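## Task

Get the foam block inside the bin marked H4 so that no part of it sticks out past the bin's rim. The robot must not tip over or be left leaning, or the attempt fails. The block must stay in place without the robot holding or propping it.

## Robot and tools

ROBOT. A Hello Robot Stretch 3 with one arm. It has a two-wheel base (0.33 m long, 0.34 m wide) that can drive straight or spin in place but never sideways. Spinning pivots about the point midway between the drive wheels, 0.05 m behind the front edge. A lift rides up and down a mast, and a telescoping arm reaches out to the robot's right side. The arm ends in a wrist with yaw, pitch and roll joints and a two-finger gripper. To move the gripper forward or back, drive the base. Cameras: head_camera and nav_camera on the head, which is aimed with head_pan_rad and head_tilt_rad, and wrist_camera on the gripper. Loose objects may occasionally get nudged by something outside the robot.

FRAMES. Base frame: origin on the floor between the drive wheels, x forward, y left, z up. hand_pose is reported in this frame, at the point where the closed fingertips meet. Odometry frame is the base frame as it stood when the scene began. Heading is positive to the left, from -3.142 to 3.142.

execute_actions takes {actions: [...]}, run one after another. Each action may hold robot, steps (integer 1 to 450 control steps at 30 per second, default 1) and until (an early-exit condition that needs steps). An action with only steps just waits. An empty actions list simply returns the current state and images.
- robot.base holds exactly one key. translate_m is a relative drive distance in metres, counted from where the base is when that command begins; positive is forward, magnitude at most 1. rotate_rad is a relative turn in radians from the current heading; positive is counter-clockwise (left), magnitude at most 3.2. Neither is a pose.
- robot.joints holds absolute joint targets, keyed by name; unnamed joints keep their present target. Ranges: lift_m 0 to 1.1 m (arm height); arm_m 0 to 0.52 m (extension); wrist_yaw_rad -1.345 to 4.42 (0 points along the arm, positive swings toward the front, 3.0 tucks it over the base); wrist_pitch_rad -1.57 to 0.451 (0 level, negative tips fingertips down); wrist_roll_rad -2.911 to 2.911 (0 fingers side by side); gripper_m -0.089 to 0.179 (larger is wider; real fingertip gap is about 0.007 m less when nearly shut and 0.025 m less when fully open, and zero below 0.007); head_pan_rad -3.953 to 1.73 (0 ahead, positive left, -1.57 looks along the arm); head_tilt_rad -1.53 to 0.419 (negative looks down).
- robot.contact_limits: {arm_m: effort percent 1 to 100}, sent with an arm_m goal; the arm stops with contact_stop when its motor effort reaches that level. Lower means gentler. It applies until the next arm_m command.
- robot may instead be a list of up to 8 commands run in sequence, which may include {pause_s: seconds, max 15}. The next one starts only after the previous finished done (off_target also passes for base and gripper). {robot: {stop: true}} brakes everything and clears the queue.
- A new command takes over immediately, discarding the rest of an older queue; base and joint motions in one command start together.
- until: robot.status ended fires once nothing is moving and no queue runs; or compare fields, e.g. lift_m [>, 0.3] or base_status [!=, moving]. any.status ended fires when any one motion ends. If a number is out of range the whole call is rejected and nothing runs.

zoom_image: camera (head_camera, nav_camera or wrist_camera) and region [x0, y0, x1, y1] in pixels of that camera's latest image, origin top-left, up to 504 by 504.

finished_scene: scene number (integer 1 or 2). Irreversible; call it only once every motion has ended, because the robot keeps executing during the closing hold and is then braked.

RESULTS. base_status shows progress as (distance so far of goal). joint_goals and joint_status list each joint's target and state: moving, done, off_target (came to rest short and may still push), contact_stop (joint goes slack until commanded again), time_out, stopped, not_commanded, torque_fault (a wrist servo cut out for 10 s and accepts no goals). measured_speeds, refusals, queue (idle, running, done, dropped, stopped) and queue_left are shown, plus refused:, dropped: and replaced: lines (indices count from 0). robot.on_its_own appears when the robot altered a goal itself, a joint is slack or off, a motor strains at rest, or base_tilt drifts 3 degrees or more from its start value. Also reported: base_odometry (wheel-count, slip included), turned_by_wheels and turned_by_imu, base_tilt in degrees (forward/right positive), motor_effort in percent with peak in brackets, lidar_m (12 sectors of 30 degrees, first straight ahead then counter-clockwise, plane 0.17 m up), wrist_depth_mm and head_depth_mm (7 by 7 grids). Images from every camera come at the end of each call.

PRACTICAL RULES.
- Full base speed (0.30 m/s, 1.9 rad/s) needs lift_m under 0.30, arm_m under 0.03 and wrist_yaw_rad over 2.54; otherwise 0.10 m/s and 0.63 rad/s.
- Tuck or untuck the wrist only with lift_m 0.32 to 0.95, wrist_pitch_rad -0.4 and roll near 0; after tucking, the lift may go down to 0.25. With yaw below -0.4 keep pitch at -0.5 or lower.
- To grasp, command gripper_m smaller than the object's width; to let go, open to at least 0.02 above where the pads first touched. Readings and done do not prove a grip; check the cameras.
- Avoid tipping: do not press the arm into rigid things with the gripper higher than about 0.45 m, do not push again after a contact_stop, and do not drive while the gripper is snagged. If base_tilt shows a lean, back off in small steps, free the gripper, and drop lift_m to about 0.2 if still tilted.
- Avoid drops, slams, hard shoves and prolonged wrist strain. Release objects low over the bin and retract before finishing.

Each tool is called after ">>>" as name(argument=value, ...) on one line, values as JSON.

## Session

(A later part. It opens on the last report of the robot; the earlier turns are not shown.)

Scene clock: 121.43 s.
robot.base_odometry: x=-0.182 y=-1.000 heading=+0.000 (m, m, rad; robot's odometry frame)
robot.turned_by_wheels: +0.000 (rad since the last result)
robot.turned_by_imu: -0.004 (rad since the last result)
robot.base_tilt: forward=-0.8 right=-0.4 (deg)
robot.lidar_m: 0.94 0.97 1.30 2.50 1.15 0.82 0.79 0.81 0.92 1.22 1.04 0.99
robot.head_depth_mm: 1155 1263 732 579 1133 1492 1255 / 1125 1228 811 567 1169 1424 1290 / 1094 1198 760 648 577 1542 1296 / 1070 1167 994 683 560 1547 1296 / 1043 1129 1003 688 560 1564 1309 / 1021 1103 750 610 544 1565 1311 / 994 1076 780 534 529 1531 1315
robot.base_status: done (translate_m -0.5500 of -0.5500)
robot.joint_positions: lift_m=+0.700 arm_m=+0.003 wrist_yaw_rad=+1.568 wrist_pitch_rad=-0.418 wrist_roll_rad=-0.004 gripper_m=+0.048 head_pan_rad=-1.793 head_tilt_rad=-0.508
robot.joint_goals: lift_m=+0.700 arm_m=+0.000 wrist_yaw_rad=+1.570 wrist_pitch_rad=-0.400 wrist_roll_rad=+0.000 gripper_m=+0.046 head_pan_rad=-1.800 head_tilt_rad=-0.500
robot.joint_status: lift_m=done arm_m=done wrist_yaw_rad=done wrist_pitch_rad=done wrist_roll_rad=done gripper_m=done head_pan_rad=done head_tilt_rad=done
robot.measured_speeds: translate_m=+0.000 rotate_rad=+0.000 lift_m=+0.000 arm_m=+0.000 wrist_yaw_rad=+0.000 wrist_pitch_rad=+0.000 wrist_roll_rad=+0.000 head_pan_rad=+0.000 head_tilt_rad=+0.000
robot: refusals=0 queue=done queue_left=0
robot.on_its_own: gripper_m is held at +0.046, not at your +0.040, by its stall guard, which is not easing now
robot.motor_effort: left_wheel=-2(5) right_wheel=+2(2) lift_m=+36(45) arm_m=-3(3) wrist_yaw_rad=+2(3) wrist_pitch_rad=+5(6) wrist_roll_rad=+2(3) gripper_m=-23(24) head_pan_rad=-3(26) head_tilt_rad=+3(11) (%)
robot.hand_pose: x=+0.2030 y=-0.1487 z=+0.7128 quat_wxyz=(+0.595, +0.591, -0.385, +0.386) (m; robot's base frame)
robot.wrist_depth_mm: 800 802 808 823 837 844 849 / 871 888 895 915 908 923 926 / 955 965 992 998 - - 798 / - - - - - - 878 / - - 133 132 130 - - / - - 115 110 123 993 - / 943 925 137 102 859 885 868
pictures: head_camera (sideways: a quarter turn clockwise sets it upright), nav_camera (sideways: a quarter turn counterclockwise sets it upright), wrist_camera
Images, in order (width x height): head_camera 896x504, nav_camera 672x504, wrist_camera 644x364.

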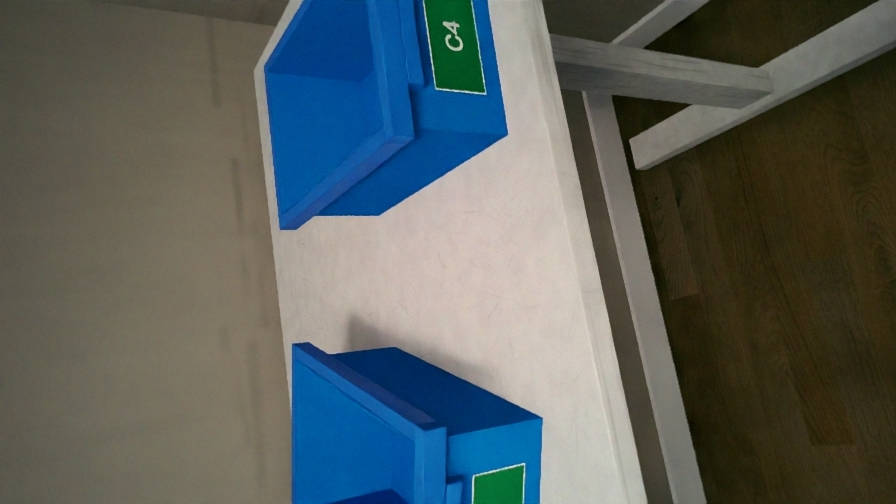

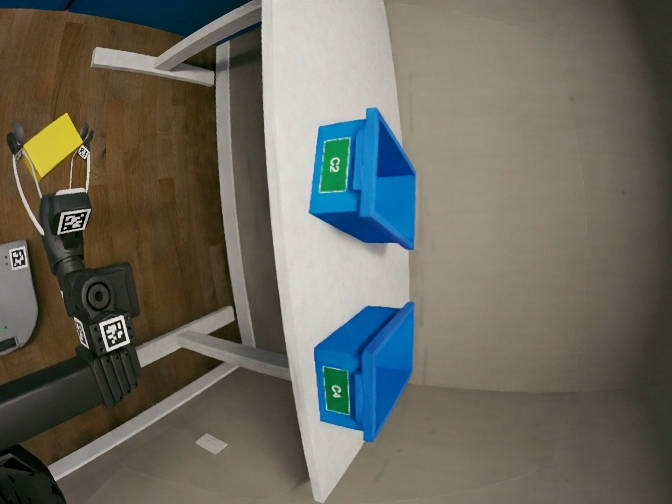

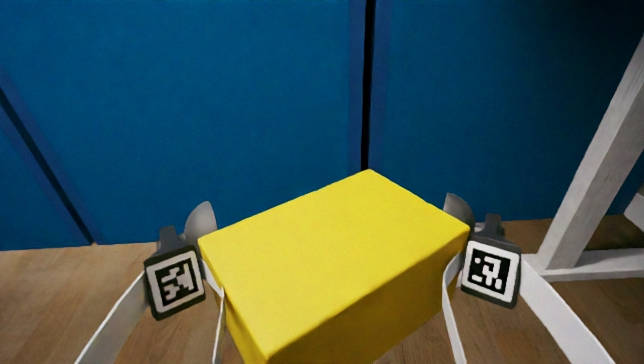

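>>> execute_actions(actions=[{"robot":[{"base":{"rotate_rad":1.585},"joints":{"head_pan_rad":-0.6,"head_tilt_rad":-0.4}},{"base":{"translate_m":1.0}},{"base":{"translate_m":0.95}}],"steps":450,"until":{"robot":{"status":"ended"}}},{"steps":450,"until":{"robot":{"status":"ended"}}}])

Scene clock: 153.63 s.
robot.base_odometry: x=-0.210 y=+0.950 heading=+1.585 (m, m, rad; robot's odometry frame)
robot.turned_by_wheels: +1.585 (rad since the last result)
robot.turned_by_imu: +1.563 (rad since the last result)
robot.base_tilt: forward=-0.7 right=-0.2 (deg)
robot.lidar_m: 0.57 0.59 0.83 0.82 0.85 1.14 2.76 1.31 0.98 1.34 0.86 0.60
robot.head_depth_mm: 763 832 919 1017 1148 1309 1364 / 702 761 829 913 1011 1144 1283 / 649 697 758 827 909 1007 1132 / 604 642 690 746 791 866 966 / 538 576 618 666 721 790 870 / 513 545 580 621 662 723 788 / 484 512 543 578 619 665 719
robot.base_status: done (translate_m +0.9500 of +0.9500)
robot.joint_positions: lift_m=+0.700 arm_m=+0.003 wrist_yaw_rad=+1.568 wrist_pitch_rad=-0.418 wrist_roll_rad=-0.004 gripper_m=+0.048 head_pan_rad=-0.607 head_tilt_rad=-0.409
robot.joint_goals: lift_m=+0.700 arm_m=+0.000 wrist_yaw_rad=+1.570 wrist_pitch_rad=-0.400 wrist_roll_rad=+0.000 gripper_m=+0.046 head_pan_rad=-0.600 head_tilt_rad=-0.400
robot.joint_status: lift_m=done arm_m=done wrist_yaw_rad=done wrist_pitch_rad=done wrist_roll_rad=done gripper_m=done head_pan_rad=done head_tilt_rad=done
robot.measured_speeds: translate_m=+0.000 rotate_rad=+0.000 lift_m=+0.000 arm_m=+0.000 wrist_yaw_rad=+0.000 wrist_pitch_rad=+0.000 wrist_roll_rad=+0.000 head_pan_rad=+0.000 head_tilt_rad=+0.000
robot: refusals=0 queue=done queue_left=0
robot.on_its_own: gripper_m is held at +0.046, not at your +0.040, by its stall guard, which is not easing now
robot.motor_effort: left_wheel=-2(6) right_wheel=+2(6) lift_m=+36(36) arm_m=-3(3) wrist_yaw_rad=+2(2) wrist_pitch_rad=+5(5) wrist_roll_rad=+2(3) gripper_m=-23(23) head_pan_rad=+4(46) head_tilt_rad=+4(10) (%)
robot.hand_pose: x=+0.2030 y=-0.1486 z=+0.7128 quat_wxyz=(+0.594, +0.592, -0.385, +0.386) (m; robot's base frame)
robot.wrist_depth_mm: 452 457 460 464 472 480 498 / 495 502 500 510 512 529 546 / 539 547 554 563 573 583 598 / 605 602 615 604 599 665 668 / 671 676 134 132 130 730 769 / 782 763 115 110 123 880 872 / 885 888 136 102 841 880 864
pictures: head_camera (sideways: a quarter turn clockwise sets it upright), nav_camera (sideways: a quarter turn counterclockwise sets it upright), wrist_camera
Images, in order (width x height): head_camera 896x504, nav_camera 672x504, wrist_camera 644x364.

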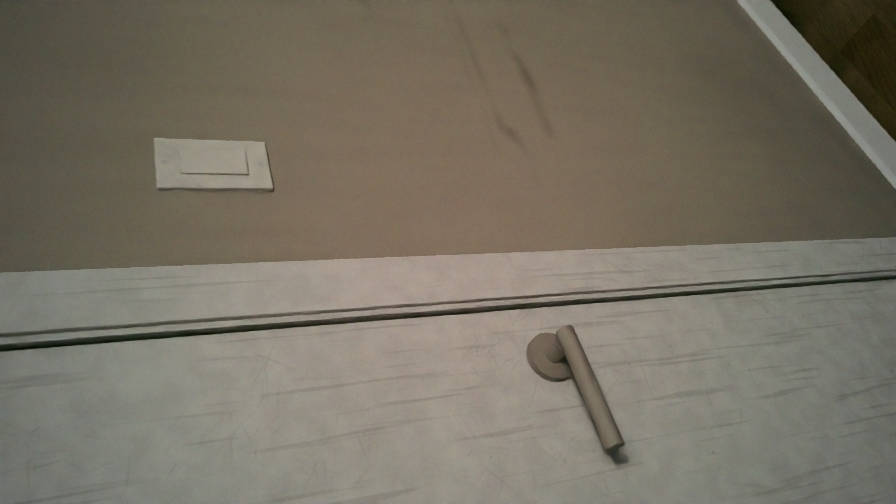

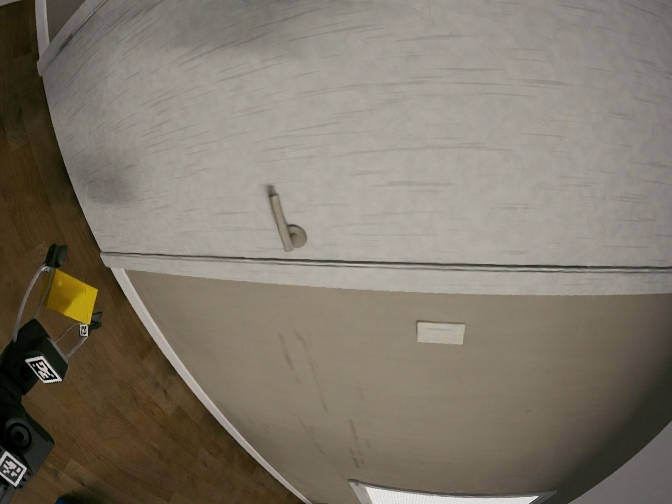

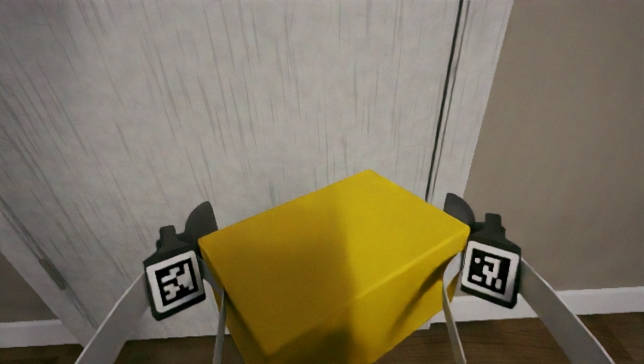

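>>> execute_actions(actions=[{"robot":[{"base":{"rotate_rad":-1.585},"joints":{"head_pan_rad":0,"head_tilt_rad":-0.4}},{"base":{"translate_m":1.0}}],"steps":450,"until":{"robot":{"status":"ended"}}},{"steps":450,"until":{"robot":{"status":"ended"}}}])

Scene clock: 176.90 s.
robot.base_odometry: x=+0.790 y=+0.950 heading=+0.000 (m, m, rad; robot's odometry frame)
robot.turned_by_wheels: -1.585 (rad since the last result)
robot.turned_by_imu: -1.580 (rad since the last result)
robot.base_tilt: forward=-0.9 right=-0.3 (deg)
robot.lidar_m: 2.46 0.91 0.65 0.62 0.64 0.84 1.81 1.87 2.50 0.34 0.35 0.47
robot.head_depth_mm: 2544 2670 2985 2946 2132 1669 1374 / 2553 2665 2951 2995 2149 1687 1378 / 2528 2669 2891 2857 2159 1681 1384 / 2525 2665 2917 3039 2177 1694 1387 / 2498 2679 2908 3033 2180 1708 1395 / 2490 2664 2871 2924 2200 1709 1400 / 2422 2398 2307 2225 2047 1712 1409
robot.base_status: done (translate_m +1.0000 of +1.0000)
robot.joint_positions: lift_m=+0.700 arm_m=+0.003 wrist_yaw_rad=+1.568 wrist_pitch_rad=-0.418 wrist_roll_rad=-0.004 gripper_m=+0.048 head_pan_rad=-0.007 head_tilt_rad=-0.409
robot.joint_goals: lift_m=+0.700 arm_m=+0.000 wrist_yaw_rad=+1.570 wrist_pitch_rad=-0.400 wrist_roll_rad=+0.000 gripper_m=+0.046 head_pan_rad=+0.000 head_tilt_rad=-0.400
robot.joint_status: lift_m=done arm_m=done wrist_yaw_rad=done wrist_pitch_rad=done wrist_roll_rad=done gripper_m=done head_pan_rad=done head_tilt_rad=done
robot.measured_speeds: translate_m=+0.000 rotate_rad=+0.000 lift_m=+0.000 arm_m=+0.000 wrist_yaw_rad=+0.000 wrist_pitch_rad=+0.000 wrist_roll_rad=+0.000 head_pan_rad=+0.000 head_tilt_rad=+0.000
robot: refusals=0 queue=done queue_left=0
robot.on_its_own: gripper_m is held at +0.046, not at your +0.040, by its stall guard, which is not easing now
robot.motor_effort: left_wheel=+2(6) right_wheel=-1(4) lift_m=+36(36) arm_m=-3(3) wrist_yaw_rad=+1(1) wrist_pitch_rad=+6(6) wrist_roll_rad=+2(3) gripper_m=-24(23) head_pan_rad=+3(39) head_tilt_rad=+3(4) (%)
robot.hand_pose: x=+0.2030 y=-0.1486 z=+0.7128 quat_wxyz=(+0.594, +0.592, -0.385, +0.386) (m; robot's base frame)
robot.wrist_depth_mm: - - - - - - 231 / - - - - - - 234 / - - - - - - 235 / - - - - - 353 236 / 984 - 133 132 130 317 240 / 985 - 115 110 123 346 244 / 898 932 136 103 533 373 230
pictures: head_camera (sideways: a quarter turn clockwise sets it upright), nav_camera (sideways: a quarter turn counterclockwise sets it upright), wrist_camera
Images, in order (width x height): head_camera 896x504, nav_camera 672x504, wrist_camera 644x364.

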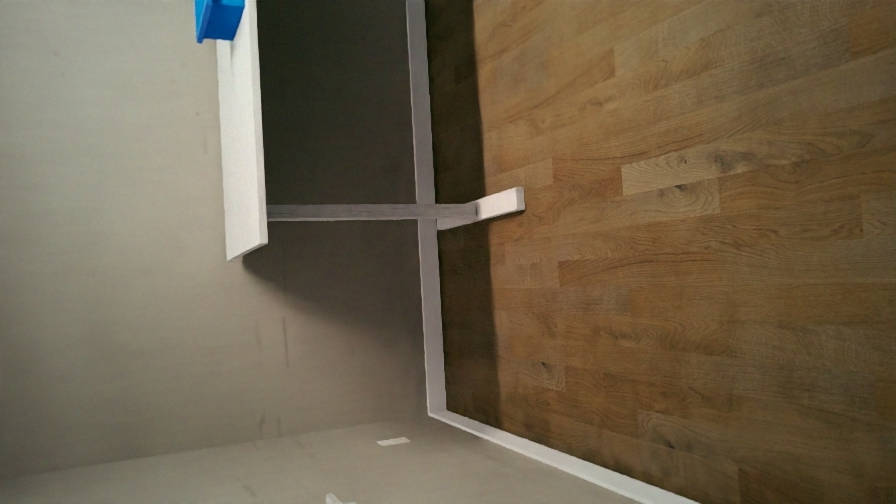

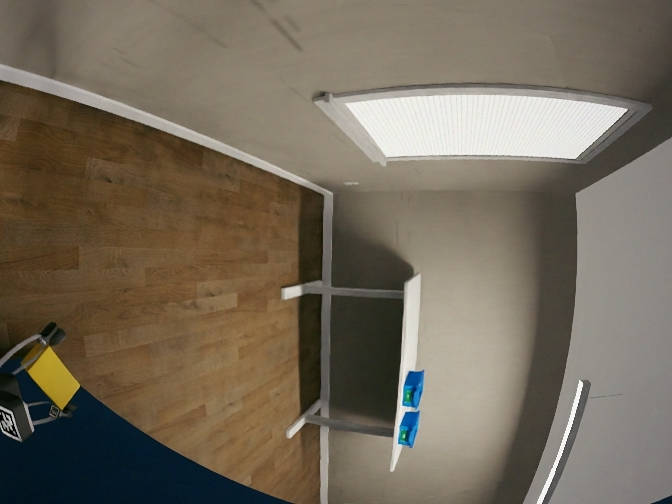

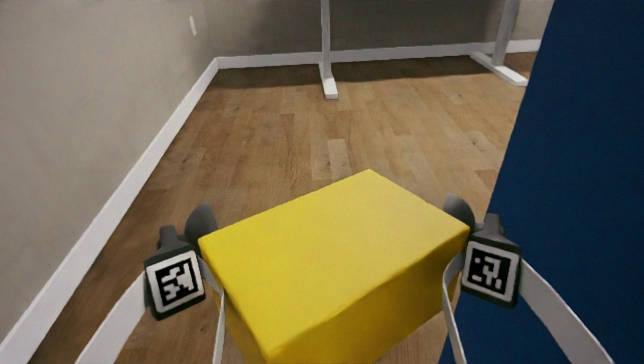

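>>> execute_actions(actions=[{"robot":[{"base":{"rotate_rad":0.05}},{"base":{"translate_m":1.0},"joints":{"head_pan_rad":-0.5,"head_tilt_rad":-0.3}},{"base":{"translate_m":0.3}}],"steps":450,"until":{"robot":{"status":"ended"}}},{"steps":450,"until":{"robot":{"status":"ended"}}}])

Scene clock: 201.53 s.
robot.base_odometry: x=+2.089 y=+1.015 heading=+0.050 (m, m, rad; robot's odometry frame)
robot.turned_by_wheels: +0.050 (rad since the last result)
robot.turned_by_imu: +0.042 (rad since the last result)
robot.base_tilt: forward=-0.9 right=-0.3 (deg)
robot.lidar_m: 1.19 0.83 0.61 0.60 0.62 0.86 1.34 0.99 1.55 2.53 1.92 1.20
robot.head_depth_mm: 1887 2019 2050 2267 2391 1863 1485 / 1783 1891 1935 1312 2285 1869 1493 / 1694 1788 1863 1248 2167 1874 1500 / 1609 1701 1771 1159 2031 1893 1507 / 1530 1617 1683 1086 1923 1912 1516 / 1456 1533 1608 1098 1308 1673 1459 / 1402 1464 1540 1203 1711 1795 1532
robot.base_status: done (translate_m +0.3000 of +0.3000)
robot.joint_positions: lift_m=+0.700 arm_m=+0.003 wrist_yaw_rad=+1.568 wrist_pitch_rad=-0.418 wrist_roll_rad=-0.004 gripper_m=+0.048 head_pan_rad=-0.493 head_tilt_rad=-0.310
robot.joint_goals: lift_m=+0.700 arm_m=+0.000 wrist_yaw_rad=+1.570 wrist_pitch_rad=-0.400 wrist_roll_rad=+0.000 gripper_m=+0.046 head_pan_rad=-0.500 head_tilt_rad=-0.300
robot.joint_status: lift_m=done arm_m=done wrist_yaw_rad=done wrist_pitch_rad=done wrist_roll_rad=done gripper_m=done head_pan_rad=done head_tilt_rad=done
robot.measured_speeds: translate_m=+0.000 rotate_rad=+0.000 lift_m=+0.000 arm_m=+0.000 wrist_yaw_rad=+0.000 wrist_pitch_rad=+0.000 wrist_roll_rad=+0.000 head_pan_rad=+0.000 head_tilt_rad=+0.000
robot: refusals=0 queue=done queue_left=0
robot.on_its_own: gripper_m is held at +0.046, not at your +0.040, by its stall guard, which is not easing now
robot.motor_effort: left_wheel=-2(3) right_wheel=+2(5) lift_m=+36(36) arm_m=-3(3) wrist_yaw_rad=+1(2) wrist_pitch_rad=+5(5) wrist_roll_rad=+2(2) gripper_m=-23(23) head_pan_rad=-4(35) head_tilt_rad=+3(12) (%)
robot.hand_pose: x=+0.2030 y=-0.1485 z=+0.7128 quat_wxyz=(+0.594, +0.592, -0.385, +0.386) (m; robot's base frame)
robot.wrist_depth_mm: 933 - - - - - - / 921 - - - - - - / 920 - - - - - - / 911 - - - - - - / 907 - 133 132 130 - - / 906 - 115 110 124 990 994 / 863 919 136 102 832 875 875
pictures: head_camera (sideways: a quarter turn clockwise sets it upright), nav_camera (sideways: a quarter turn counterclockwise sets it upright), wrist_camera
Images, in order (width x height): head_camera 896x504, nav_camera 672x504, wrist_camera 644x364.

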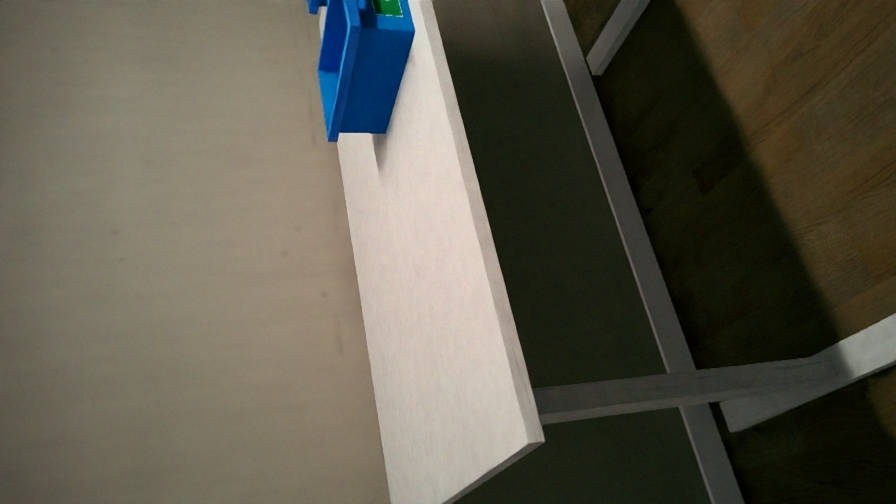

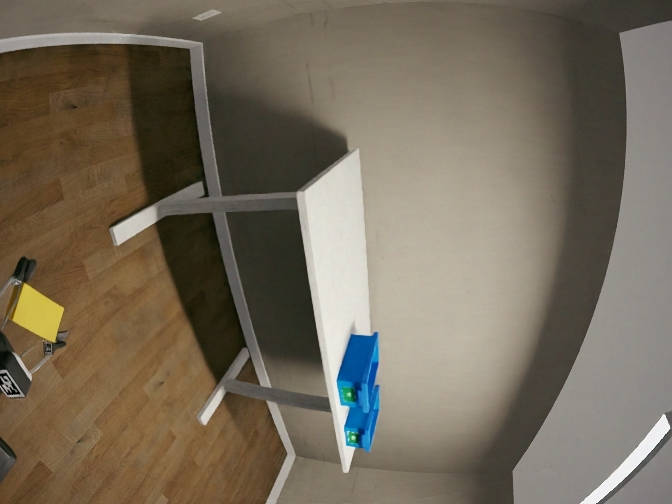

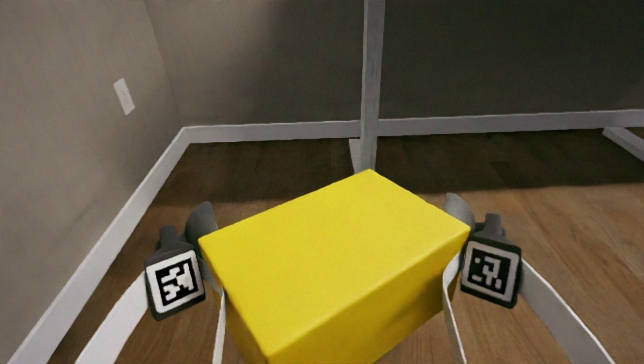

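>>> execute_actions(actions=[{"robot":[{"base":{"rotate_rad":-1.635},"joints":{"head_pan_rad":0.9,"head_tilt_rad":-0.3}},{"base":{"translate_m":0.9}}],"steps":450,"until":{"robot":{"status":"ended"}}},{"steps":450,"until":{"robot":{"status":"ended"}}}])

Scene clock: 223.20 s.
robot.base_odometry: x=+2.076 y=+0.115 heading=-1.585 (m, m, rad; robot's odometry frame)
robot.turned_by_wheels: -1.635 (rad since the last result)
robot.turned_by_imu: -1.629 (rad since the last result)
robot.base_tilt: forward=-0.9 right=-0.2 (deg)
robot.lidar_m: 1.63 1.91 1.37 1.68 1.72 1.57 1.49 1.53 1.02 1.34 0.95 1.56
robot.head_depth_mm: 2213 2331 2449 2584 2492 1872 1489 / 2333 2481 2641 2799 2513 1867 1492 / 2158 2301 2421 2584 2510 1874 1501 / 1974 2083 2197 2329 2406 1892 1503 / 1825 1909 2008 2067 2233 1913 1470 / 1691 1763 1846 1101 1991 1668 1521 / 1586 1639 1698 966 1881 1872 1531
robot.base_status: done (translate_m +0.9000 of +0.9000)
robot.joint_positions: lift_m=+0.700 arm_m=+0.003 wrist_yaw_rad=+1.568 wrist_pitch_rad=-0.418 wrist_roll_rad=-0.004 gripper_m=+0.048 head_pan_rad=+0.893 head_tilt_rad=-0.310
robot.joint_goals: lift_m=+0.700 arm_m=+0.000 wrist_yaw_rad=+1.570 wrist_pitch_rad=-0.400 wrist_roll_rad=+0.000 gripper_m=+0.046 head_pan_rad=+0.900 head_tilt_rad=-0.300
robot.joint_status: lift_m=done arm_m=done wrist_yaw_rad=done wrist_pitch_rad=done wrist_roll_rad=done gripper_m=done head_pan_rad=done head_tilt_rad=done
robot.measured_speeds: translate_m=+0.000 rotate_rad=+0.000 lift_m=+0.000 arm_m=+0.000 wrist_yaw_rad=+0.000 wrist_pitch_rad=+0.000 wrist_roll_rad=+0.000 head_pan_rad=+0.000 head_tilt_rad=+0.000
robot: refusals=0 queue=done queue_left=0
robot.on_its_own: gripper_m is held at +0.046, not at your +0.040, by its stall guard, which is not easing now
robot.motor_effort: left_wheel=+2(6) right_wheel=-1(2) lift_m=+36(36) arm_m=-3(3) wrist_yaw_rad=+2(2) wrist_pitch_rad=+6(6) wrist_roll_rad=+2(3) gripper_m=-23(22) head_pan_rad=+4(47) head_tilt_rad=+4(4) (%)
robot.hand_pose: x=+0.2030 y=-0.1485 z=+0.7128 quat_wxyz=(+0.594, +0.592, -0.385, +0.386) (m; robot's base frame)
robot.wrist_depth_mm: - - - - - - - / - - - - - - 999 / - - - - - - - / - - - - - - - / - - 134 132 130 - - / - - 115 110 124 995 955 / 946 929 136 102 846 877 859
pictures: head_camera (sideways: a quarter turn clockwise sets it upright), nav_camera (sideways: a quarter turn counterclockwise sets it upright), wrist_camera
Images, in order (width x height): head_camera 896x504, nav_camera 672x504, wrist_camera 644x364.

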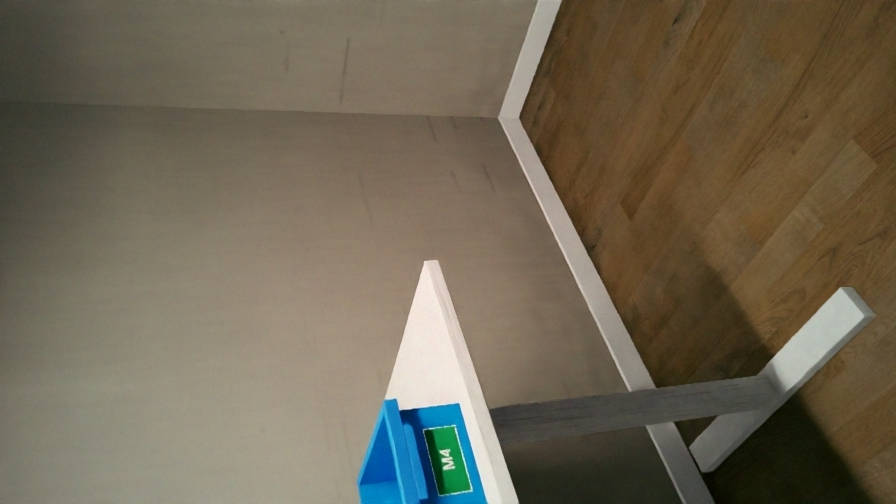

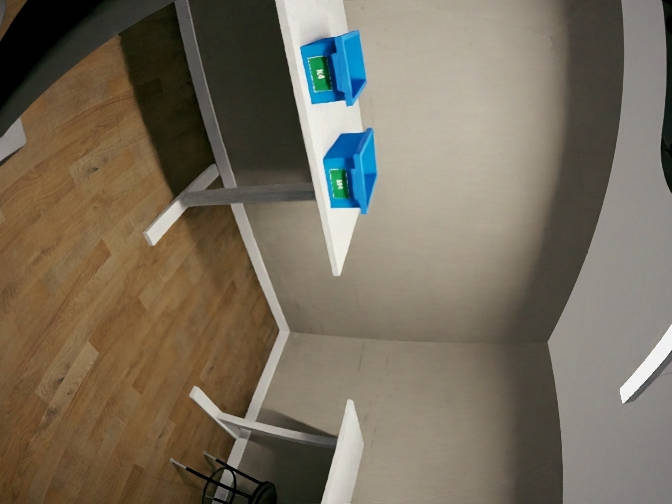

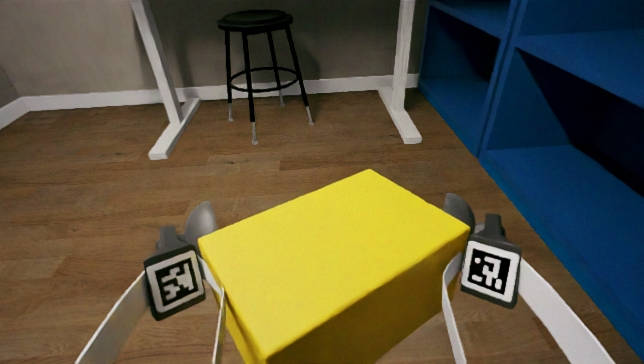

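>>> execute_actions(actions=[{"robot":{"joints":{"head_pan_rad":1.4,"head_tilt_rad":-0.3}},"steps":100,"until":{"robot":{"status":"ended"}}}])

>>> execute_actions(actions=[{"robot":{"joints":{"head_pan_rad":-0.05,"head_tilt_rad":-0.25}},"steps":100,"until":{"robot":{"status":"ended"}}}])

Scene clock: 229.37 s.
robot.base_odometry: x=+2.076 y=+0.115 heading=-1.585 (m, m, rad; robot's odometry frame)
robot.turned_by_wheels: +0.000 (rad since the last result)
robot.turned_by_imu: -0.001 (rad since the last result)
robot.base_tilt: forward=-0.9 right=-0.2 (deg)
robot.lidar_m: 1.64 1.91 1.37 1.68 1.72 1.56 1.49 1.53 1.01 1.34 0.95 1.56
robot.head_depth_mm: 1598 1693 1794 1210 2079 1860 1486 / 1563 1652 1740 1001 1951 1690 1494 / 1529 1608 1687 998 1962 1886 1500 / 1494 1579 1648 1072 1908 1890 1509 / 1458 1541 1614 929 1851 1909 1523 / 1425 1504 1589 908 1808 1862 1514 / 1394 1473 1564 1111 1759 1835 1537
robot.base_status: done (translate_m +0.9000 of +0.9000)
robot.joint_positions: lift_m=+0.700 arm_m=+0.003 wrist_yaw_rad=+1.568 wrist_pitch_rad=-0.418 wrist_roll_rad=-0.004 gripper_m=+0.048 head_pan_rad=+1.393 head_tilt_rad=-0.310
robot.joint_goals: lift_m=+0.700 arm_m=+0.000 wrist_yaw_rad=+1.570 wrist_pitch_rad=-0.400 wrist_roll_rad=+0.000 gripper_m=+0.046 head_pan_rad=+1.400 head_tilt_rad=-0.300
robot.joint_status: lift_m=done arm_m=done wrist_yaw_rad=done wrist_pitch_rad=done wrist_roll_rad=done gripper_m=done head_pan_rad=done head_tilt_rad=done
robot.measured_speeds: translate_m=+0.000 rotate_rad=+0.000 lift_m=+0.000 arm_m=+0.000 wrist_yaw_rad=+0.000 wrist_pitch_rad=+0.000 wrist_roll_rad=+0.000 head_pan_rad=+0.000 head_tilt_rad=+0.000
robot: refusals=0 queue=done queue_left=0
robot.on_its_own: gripper_m is held at +0.046, not at your +0.040, by its stall guard, which is not easing now
robot.motor_effort: left_wheel=+2(2) right_wheel=-1(2) lift_m=+36(36) arm_m=-3(3) wrist_yaw_rad=+2(2) wrist_pitch_rad=+6(6) wrist_roll_rad=+2(2) gripper_m=-22(23) head_pan_rad=+3(38) head_tilt_rad=+4(4) (%)
robot.hand_pose: x=+0.2030 y=-0.1485 z=+0.7128 quat_wxyz=(+0.594, +0.592, -0.385, +0.386) (m; robot's base frame)
robot.wrist_depth_mm: - - - - - - - / - - - - - - 975 / - - - - - - - / - - - - - - - / - - 133 132 130 - - / - - 115 110 124 991 944 / 928 933 136 103 848 875 851
pictures: head_camera (sideways: a quarter turn clockwise sets it upright), nav_camera (sideways: a quarter turn counterclockwise sets it upright), wrist_camera
Images, in order (width x height): head_camera 896x504, nav_camera 672x504, wrist_camera 644x364.

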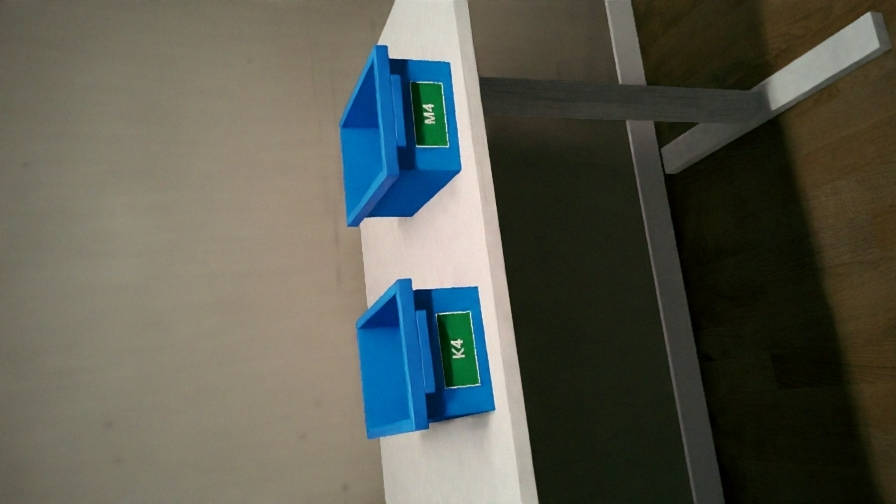

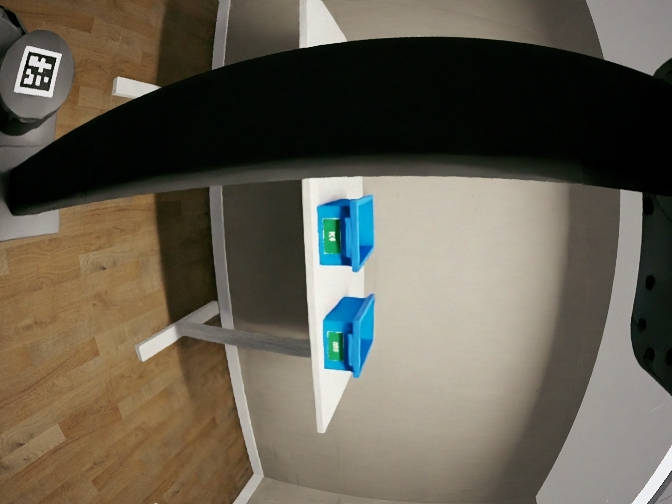

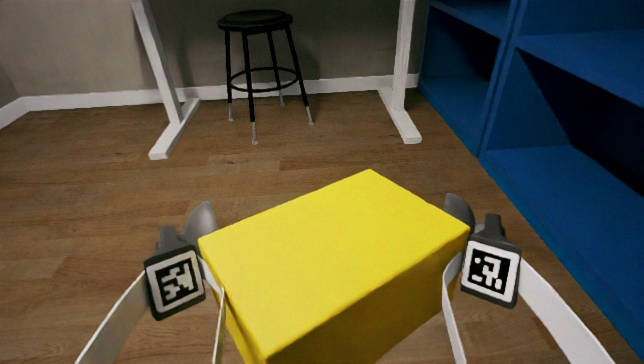

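Scene clock: 230.63 s.
robot.base_odometry: x=+2.076 y=+0.115 heading=-1.585 (m, m, rad; robot's odometry frame)
robot.turned_by_wheels: +0.000 (rad since the last result)
robot.turned_by_imu: +0.000 (rad since the last result)
robot.base_tilt: forward=-0.7 right=-0.2 (deg)
robot.lidar_m: 1.63 1.91 1.37 1.68 1.72 1.56 1.49 1.52 1.01 1.33 0.95 1.56
robot.head_depth_mm: 2030 2107 2201 2323 2416 1980 1560 / 2014 2122 2202 1962 2396 1981 1571 / 1996 2105 2183 2338 2464 2003 1566 / 1987 2079 2170 2307 2426 2007 1583 / 1953 2063 2134 2286 2166 2022 1584 / 1951 2044 2130 2250 2403 2045 1589 / 1929 2013 2109 2243 2355 1980 1604
robot.base_status: done (translate_m +0.9000 of +0.9000)
robot.joint_positions: lift_m=+0.700 arm_m=+0.003 wrist_yaw_rad=+1.568 wrist_pitch_rad=-0.418 wrist_roll_rad=-0.004 gripper_m=+0.048 head_pan_rad=-0.043 head_tilt_rad=-0.261
robot.joint_goals: lift_m=+0.700 arm_m=+0.000 wrist_yaw_rad=+1.570 wrist_pitch_rad=-0.400 wrist_roll_rad=+0.000 gripper_m=+0.046 head_pan_rad=-0.050 head_tilt_rad=-0.250
robot.joint_status: lift_m=done arm_m=done wrist_yaw_rad=done wrist_pitch_rad=done wrist_roll_rad=done gripper_m=done head_pan_rad=done head_tilt_rad=done
robot.measured_speeds: translate_m=+0.000 rotate_rad=+0.000 lift_m=+0.000 arm_m=+0.000 wrist_yaw_rad=+0.000 wrist_pitch_rad=+0.000 wrist_roll_rad=+0.000 head_pan_rad=+0.000 head_tilt_rad=+0.000
robot: refusals=0 queue=done queue_left=0
robot.on_its_own: gripper_m is held at +0.046, not at your +0.040, by its stall guard, which is not easing now
robot.motor_effort: left_wheel=+2(2) right_wheel=-2(1) lift_m=+36(36) arm_m=-3(3) wrist_yaw_rad=+1(1) wrist_pitch_rad=+5(5) wrist_roll_rad=+3(3) gripper_m=-24(23) head_pan_rad=-4(48) head_tilt_rad=+3(9) (%)
robot.hand_pose: x=+0.2030 y=-0.1485 z=+0.7128 quat_wxyz=(+0.594, +0.592, -0.385, +0.386) (m; robot's base frame)
robot.wrist_depth_mm: - - - - - - - / - - - - - - 981 / - - - - - - - / - - - - - - - / - - 133 132 130 - - / - - 115 110 124 989 938 / 928 932 136 102 839 887 855
pictures: head_camera (sideways: a quarter turn clockwise sets it upright), nav_camera (sideways: a quarter turn counterclockwise sets it upright), wrist_camera
Images, in order (width x height): head_camera 896x504, nav_camera 672x504, wrist_camera 644x364.

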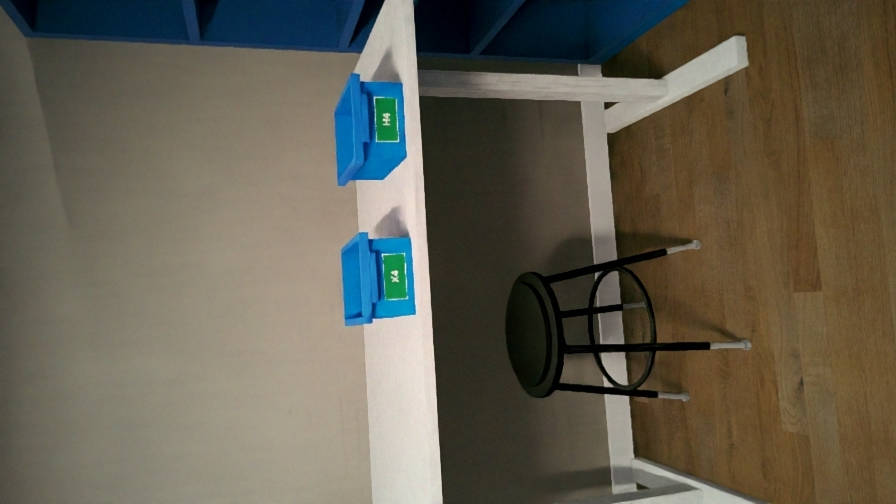

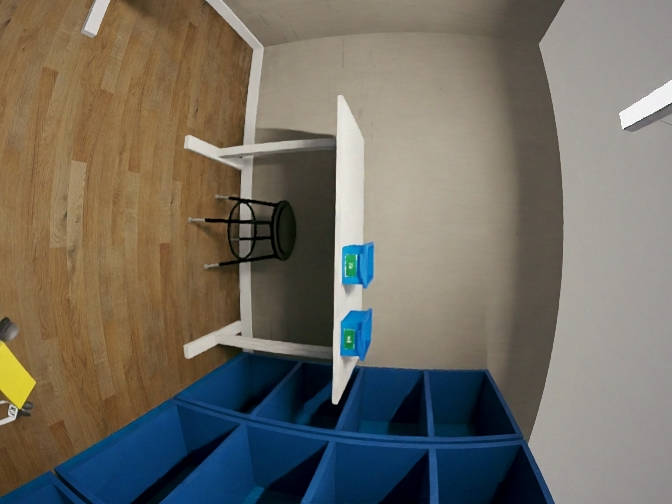

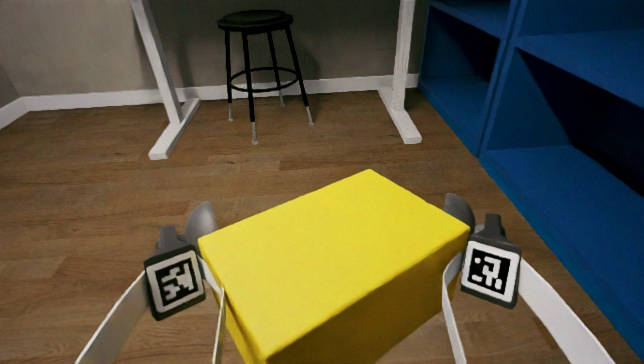

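>>> execute_actions(actions=[{"robot":[{"base":{"translate_m":1.0},"joints":{"lift_m":0.95}},{"base":{"translate_m":0.22}},{"base":{"rotate_rad":1.585},"joints":{"head_pan_rad":-1.9,"head_tilt_rad":-0.6}},{"base":{"translate_m":-0.25}}],"steps":450,"until":{"robot":{"status":"ended"}}},{"steps":450,"until":{"robot":{"status":"ended"}}}])

Scene clock: 283.53 s.
robot.base_odometry: x=+1.809 y=-1.105 heading=+0.000 (m, m, rad; robot's odometry frame)
robot.turned_by_wheels: +1.585 (rad since the last result)
robot.turned_by_imu: +1.530 (rad since the last result)
robot.base_tilt: forward=-0.9 right=-0.3 (deg)
robot.lidar_m: 1.98 1.62 2.32 2.68 0.95 0.99 0.59 0.59 0.70 1.08 0.62 0.62
robot.head_depth_mm: 1074 1062 1303 596 - - 1182 / 1027 1075 794 547 - - 1211 / 1015 1098 797 432 - - 1179 / 989 1074 617 398 - - - / 954 1032 640 592 408 - - / 920 1004 615 572 458 - - / 885 964 713 582 477 395 1287
robot.base_status: done (translate_m -0.2500 of -0.2500)
robot.joint_positions: lift_m=+0.950 arm_m=+0.003 wrist_yaw_rad=+1.568 wrist_pitch_rad=-0.417 wrist_roll_rad=-0.005 gripper_m=+0.048 head_pan_rad=-1.893 head_tilt_rad=-0.593
robot.joint_goals: lift_m=+0.950 arm_m=+0.000 wrist_yaw_rad=+1.570 wrist_pitch_rad=-0.400 wrist_roll_rad=+0.000 gripper_m=+0.046 head_pan_rad=-1.900 head_tilt_rad=-0.600
robot.joint_status: lift_m=done arm_m=done wrist_yaw_rad=done wrist_pitch_rad=done wrist_roll_rad=done gripper_m=done head_pan_rad=done head_tilt_rad=done
robot.measured_speeds: translate_m=+0.000 rotate_rad=+0.000 lift_m=+0.000 arm_m=+0.000 wrist_yaw_rad=+0.000 wrist_pitch_rad=+0.000 wrist_roll_rad=+0.000 head_pan_rad=+0.000 head_tilt_rad=+0.000
robot: refusals=0 queue=done queue_left=0
robot.on_its_own: gripper_m is held at +0.046, not at your +0.040, by its stall guard, which is not easing now
robot.motor_effort: left_wheel=-2(8) right_wheel=+2(17) lift_m=+35(47) arm_m=-2(3) wrist_yaw_rad=+2(21) wrist_pitch_rad=+5(6) wrist_roll_rad=+3(5) gripper_m=-22(25) head_pan_rad=-4(49) head_tilt_rad=-3(20) (%)
robot.hand_pose: x=+0.2032 y=-0.1485 z=+0.9631 quat_wxyz=(+0.594, +0.591, -0.385, +0.387) (m; robot's base frame)
robot.wrist_depth_mm: - - - - 651 605 209 / - - - - 471 393 212 / - - - - - 288 216 / - - - - - 249 210 / - - - 138 133 703 188 / - - 105 103 125 676 172 / - - 121 102 124 770 517
pictures: head_camera (sideways: a quarter turn clockwise sets it upright), nav_camera (sideways: a quarter turn counterclockwise sets it upright), wrist_camera
Images, in order (width x height): head_camera 896x504, nav_camera 672x504, wrist_camera 644x364.

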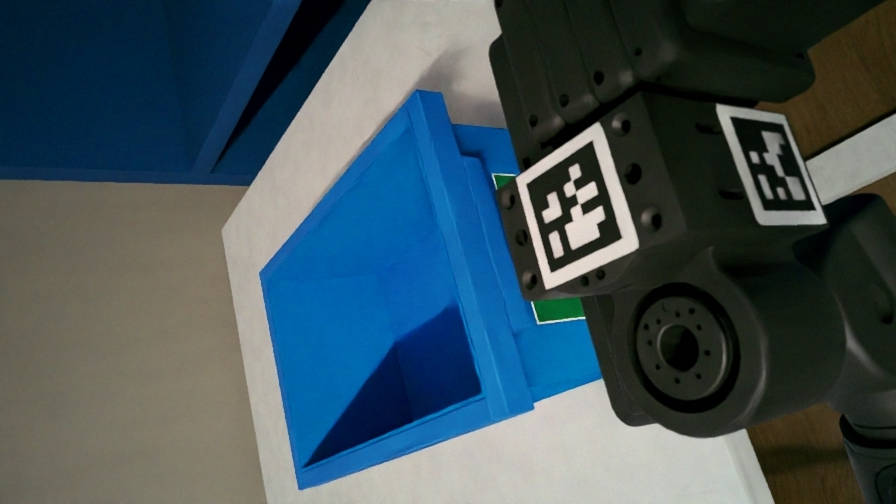

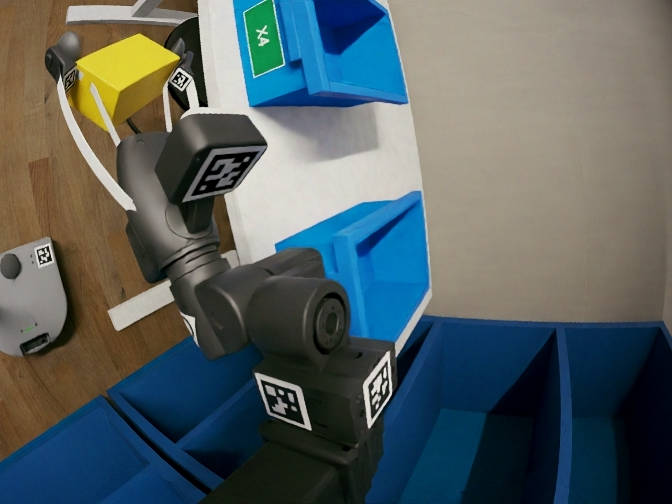

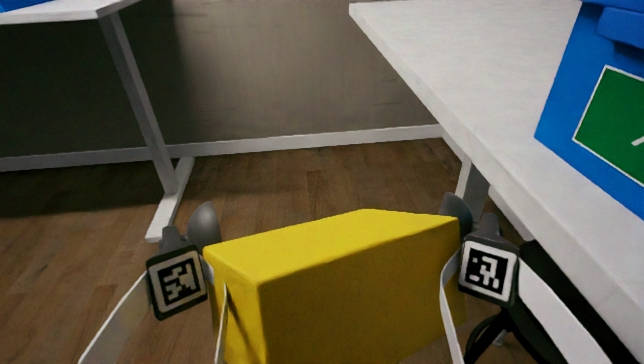

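>>> execute_actions(actions=[{"robot":[{"joints":{"wrist_yaw_rad":1.9,"gripper_m":0.035}},{"joints":{"lift_m":1.1,"head_pan_rad":-1.57,"head_tilt_rad":-0.9}}],"steps":450,"until":{"robot":{"status":"ended"}}}])

Scene clock: 294.07 s.
robot.base_odometry: x=+1.809 y=-1.105 heading=+0.000 (m, m, rad; robot's odometry frame)
robot.turned_by_wheels: +0.000 (rad since the last result)
robot.turned_by_imu: -0.002 (rad since the last result)
robot.base_tilt: forward=-0.7 right=-0.2 (deg)
robot.lidar_m: 1.98 1.62 2.32 2.67 0.95 0.99 0.59 0.59 0.70 1.08 0.62 0.62
robot.head_depth_mm: - - 429 442 1397 1229 1117 / - - - 444 1335 1238 1137 / - - - 435 1400 1250 1139 / - - - - 1379 1253 1141 / 710 617 - - 1347 1253 1125 / 741 609 - - - 1259 1125 / 745 577 - - - 1259 1133
robot.base_status: done (translate_m -0.2500 of -0.2500)
robot.joint_positions: lift_m=+1.098 arm_m=+0.003 wrist_yaw_rad=+1.898 wrist_pitch_rad=-0.418 wrist_roll_rad=-0.005 gripper_m=+0.046 head_pan_rad=-1.577 head_tilt_rad=-0.889
robot.joint_goals: lift_m=+1.100 arm_m=+0.000 wrist_yaw_rad=+1.900 wrist_pitch_rad=-0.400 wrist_roll_rad=+0.000 gripper_m=+0.045 head_pan_rad=-1.570 head_tilt_rad=-0.900
robot.joint_status: lift_m=done arm_m=done wrist_yaw_rad=done wrist_pitch_rad=done wrist_roll_rad=done gripper_m=done head_pan_rad=done head_tilt_rad=done
robot.measured_speeds: translate_m=+0.000 rotate_rad=+0.000 lift_m=+0.000 arm_m=+0.000 wrist_yaw_rad=+0.000 wrist_pitch_rad=+0.000 wrist_roll_rad=+0.000 head_pan_rad=+0.000 head_tilt_rad=+0.000
robot: refusals=0 queue=done queue_left=0
robot.on_its_own: gripper_m is held at +0.045, not at your +0.035, by its stall guard, which is not easing now
robot.motor_effort: left_wheel=-2(2) right_wheel=+2(3) lift_m=+44(47) arm_m=-3(3) wrist_yaw_rad=+2(3) wrist_pitch_rad=+5(6) wrist_roll_rad=+3(3) gripper_m=-23(77) head_pan_rad=+3(30) head_tilt_rad=-3(21) (%)
robot.hand_pose: x=+0.1912 y=-0.0759 z=+1.1111 quat_wxyz=(+0.523, +0.646, -0.282, +0.478) (m; robot's base frame)
robot.wrist_depth_mm: - - - - - - - / - - - - - 883 799 / - - - - - 670 594 / - - - - - - 471 / - - - 138 133 - 390 / - - 105 102 124 - 340 / - - 122 102 124 - 298
pictures: head_camera (sideways: a quarter turn clockwise sets it upright), nav_camera (sideways: a quarter turn counterclockwise sets it upright), wrist_camera
Images, in order (width x height): head_camera 896x504, nav_camera 672x504, wrist_camera 644x364.

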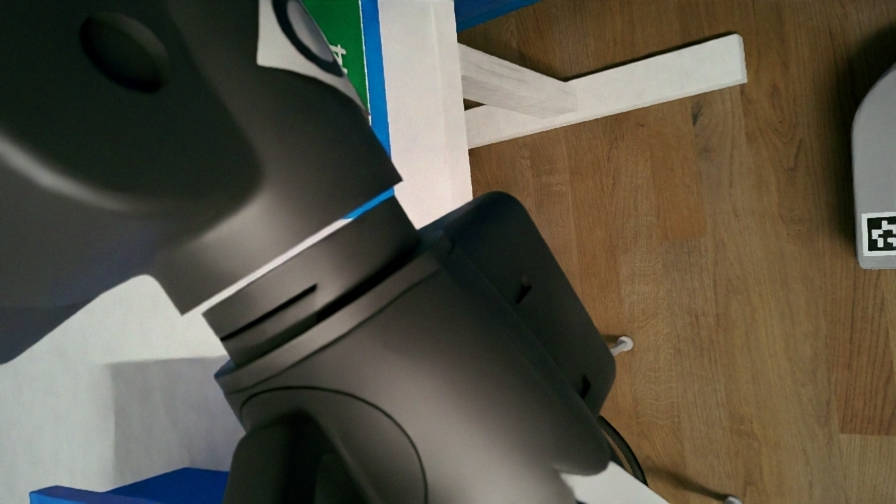

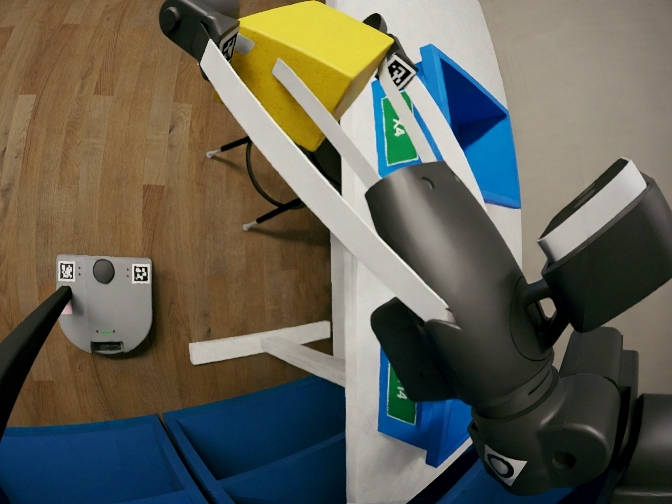

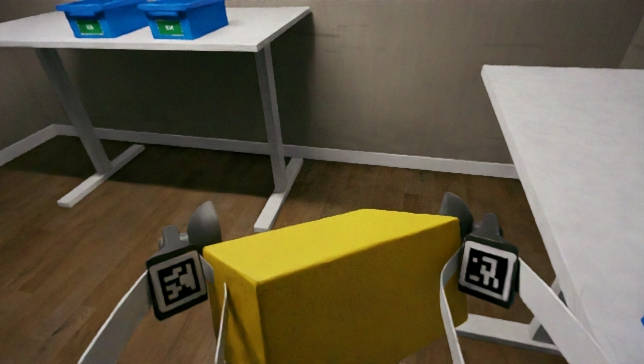

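>>> execute_actions(actions=[{"robot":[{"base":{"rotate_rad":0.06}},{"base":{"translate_m":-0.16}},{"joints":{"wrist_yaw_rad":0,"head_tilt_rad":-0.65}},{"joints":{"arm_m":0.2}}],"steps":450,"until":{"robot":{"status":"ended"}}}])

Scene clock: 313.97 s.
robot.base_odometry: x=+1.649 y=-1.114 heading=+0.060 (m, m, rad; robot's odometry frame)
robot.turned_by_wheels: +0.060 (rad since the last result)
robot.turned_by_imu: +0.057 (rad since the last result)
robot.base_tilt: forward=-0.9 right=-0.2 (deg)
robot.lidar_m: 2.14 1.77 2.43 1.73 0.92 0.91 0.43 0.44 0.65 0.65 0.68 0.74
robot.head_depth_mm: - 992 690 534 436 1350 1196 / - 927 693 505 438 1323 1192 / - - 531 393 422 1323 1202 / - - 619 373 420 1364 1204 / 912 962 623 372 421 1367 1206 / 907 966 540 397 422 1375 1215 / 905 966 717 399 447 1178 1217
robot.base_status: done (translate_m -0.1600 of -0.1600)
robot.joint_positions: lift_m=+1.098 arm_m=+0.200 wrist_yaw_rad=+0.001 wrist_pitch_rad=-0.418 wrist_roll_rad=-0.004 gripper_m=+0.046 head_pan_rad=-1.577 head_tilt_rad=-0.656
robot.joint_goals: lift_m=+1.100 arm_m=+0.200 wrist_yaw_rad=+0.000 wrist_pitch_rad=-0.400 wrist_roll_rad=+0.000 gripper_m=+0.045 head_pan_rad=-1.570 head_tilt_rad=-0.650
robot.joint_status: lift_m=done arm_m=done wrist_yaw_rad=done wrist_pitch_rad=done wrist_roll_rad=done gripper_m=done head_pan_rad=done head_tilt_rad=done
robot.measured_speeds: translate_m=+0.000 rotate_rad=+0.000 lift_m=+0.000 arm_m=+0.000 wrist_yaw_rad=+0.000 wrist_pitch_rad=+0.000 wrist_roll_rad=+0.000 head_pan_rad=+0.000 head_tilt_rad=+0.000
robot: refusals=0 queue=done queue_left=0
robot.on_its_own: gripper_m is held at +0.045, not at your +0.035, by its stall guard, which is not easing now
robot.motor_effort: left_wheel=-2(5) right_wheel=+2(5) lift_m=+44(44) arm_m=+2(3) wrist_yaw_rad=-1(2) wrist_pitch_rad=+6(5) wrist_roll_rad=+2(3) gripper_m=-23(22) head_pan_rad=+3(3) head_tilt_rad=+2(16) (%)
robot.hand_pose: x=-0.0213 y=-0.5692 z=+1.1110 quat_wxyz=(+0.693, +0.147, -0.690, -0.146) (m; robot's base frame)
robot.wrist_depth_mm: 594 598 598 593 607 608 562 / 639 649 644 658 662 657 601 / 683 666 657 639 617 679 531 / 523 513 506 499 488 482 760 / 429 426 238 138 133 402 819 / 360 210 105 103 124 328 336 / 304 238 122 102 125 293 289
pictures: head_camera (sideways: a quarter turn clockwise sets it upright), nav_camera (sideways: a quarter turn counterclockwise sets it upright), wrist_camera
Images, in order (width x height): head_camera 896x504, nav_camera 672x504, wrist_camera 644x364.

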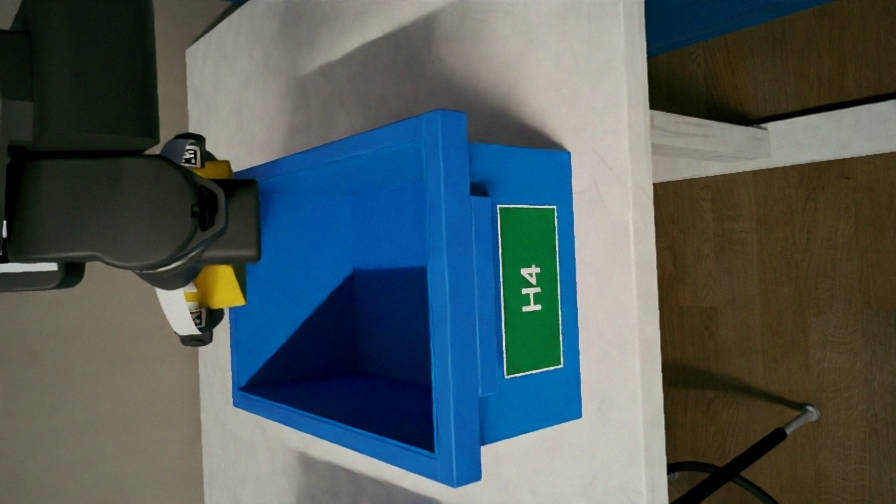

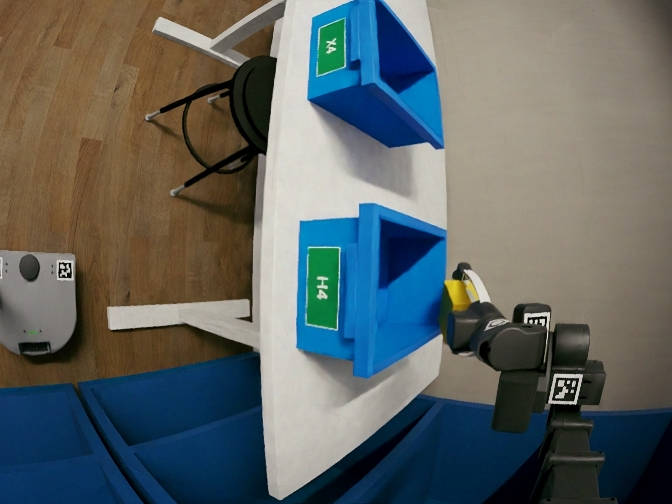

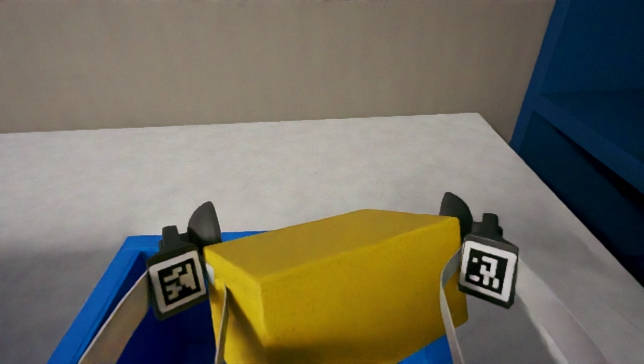

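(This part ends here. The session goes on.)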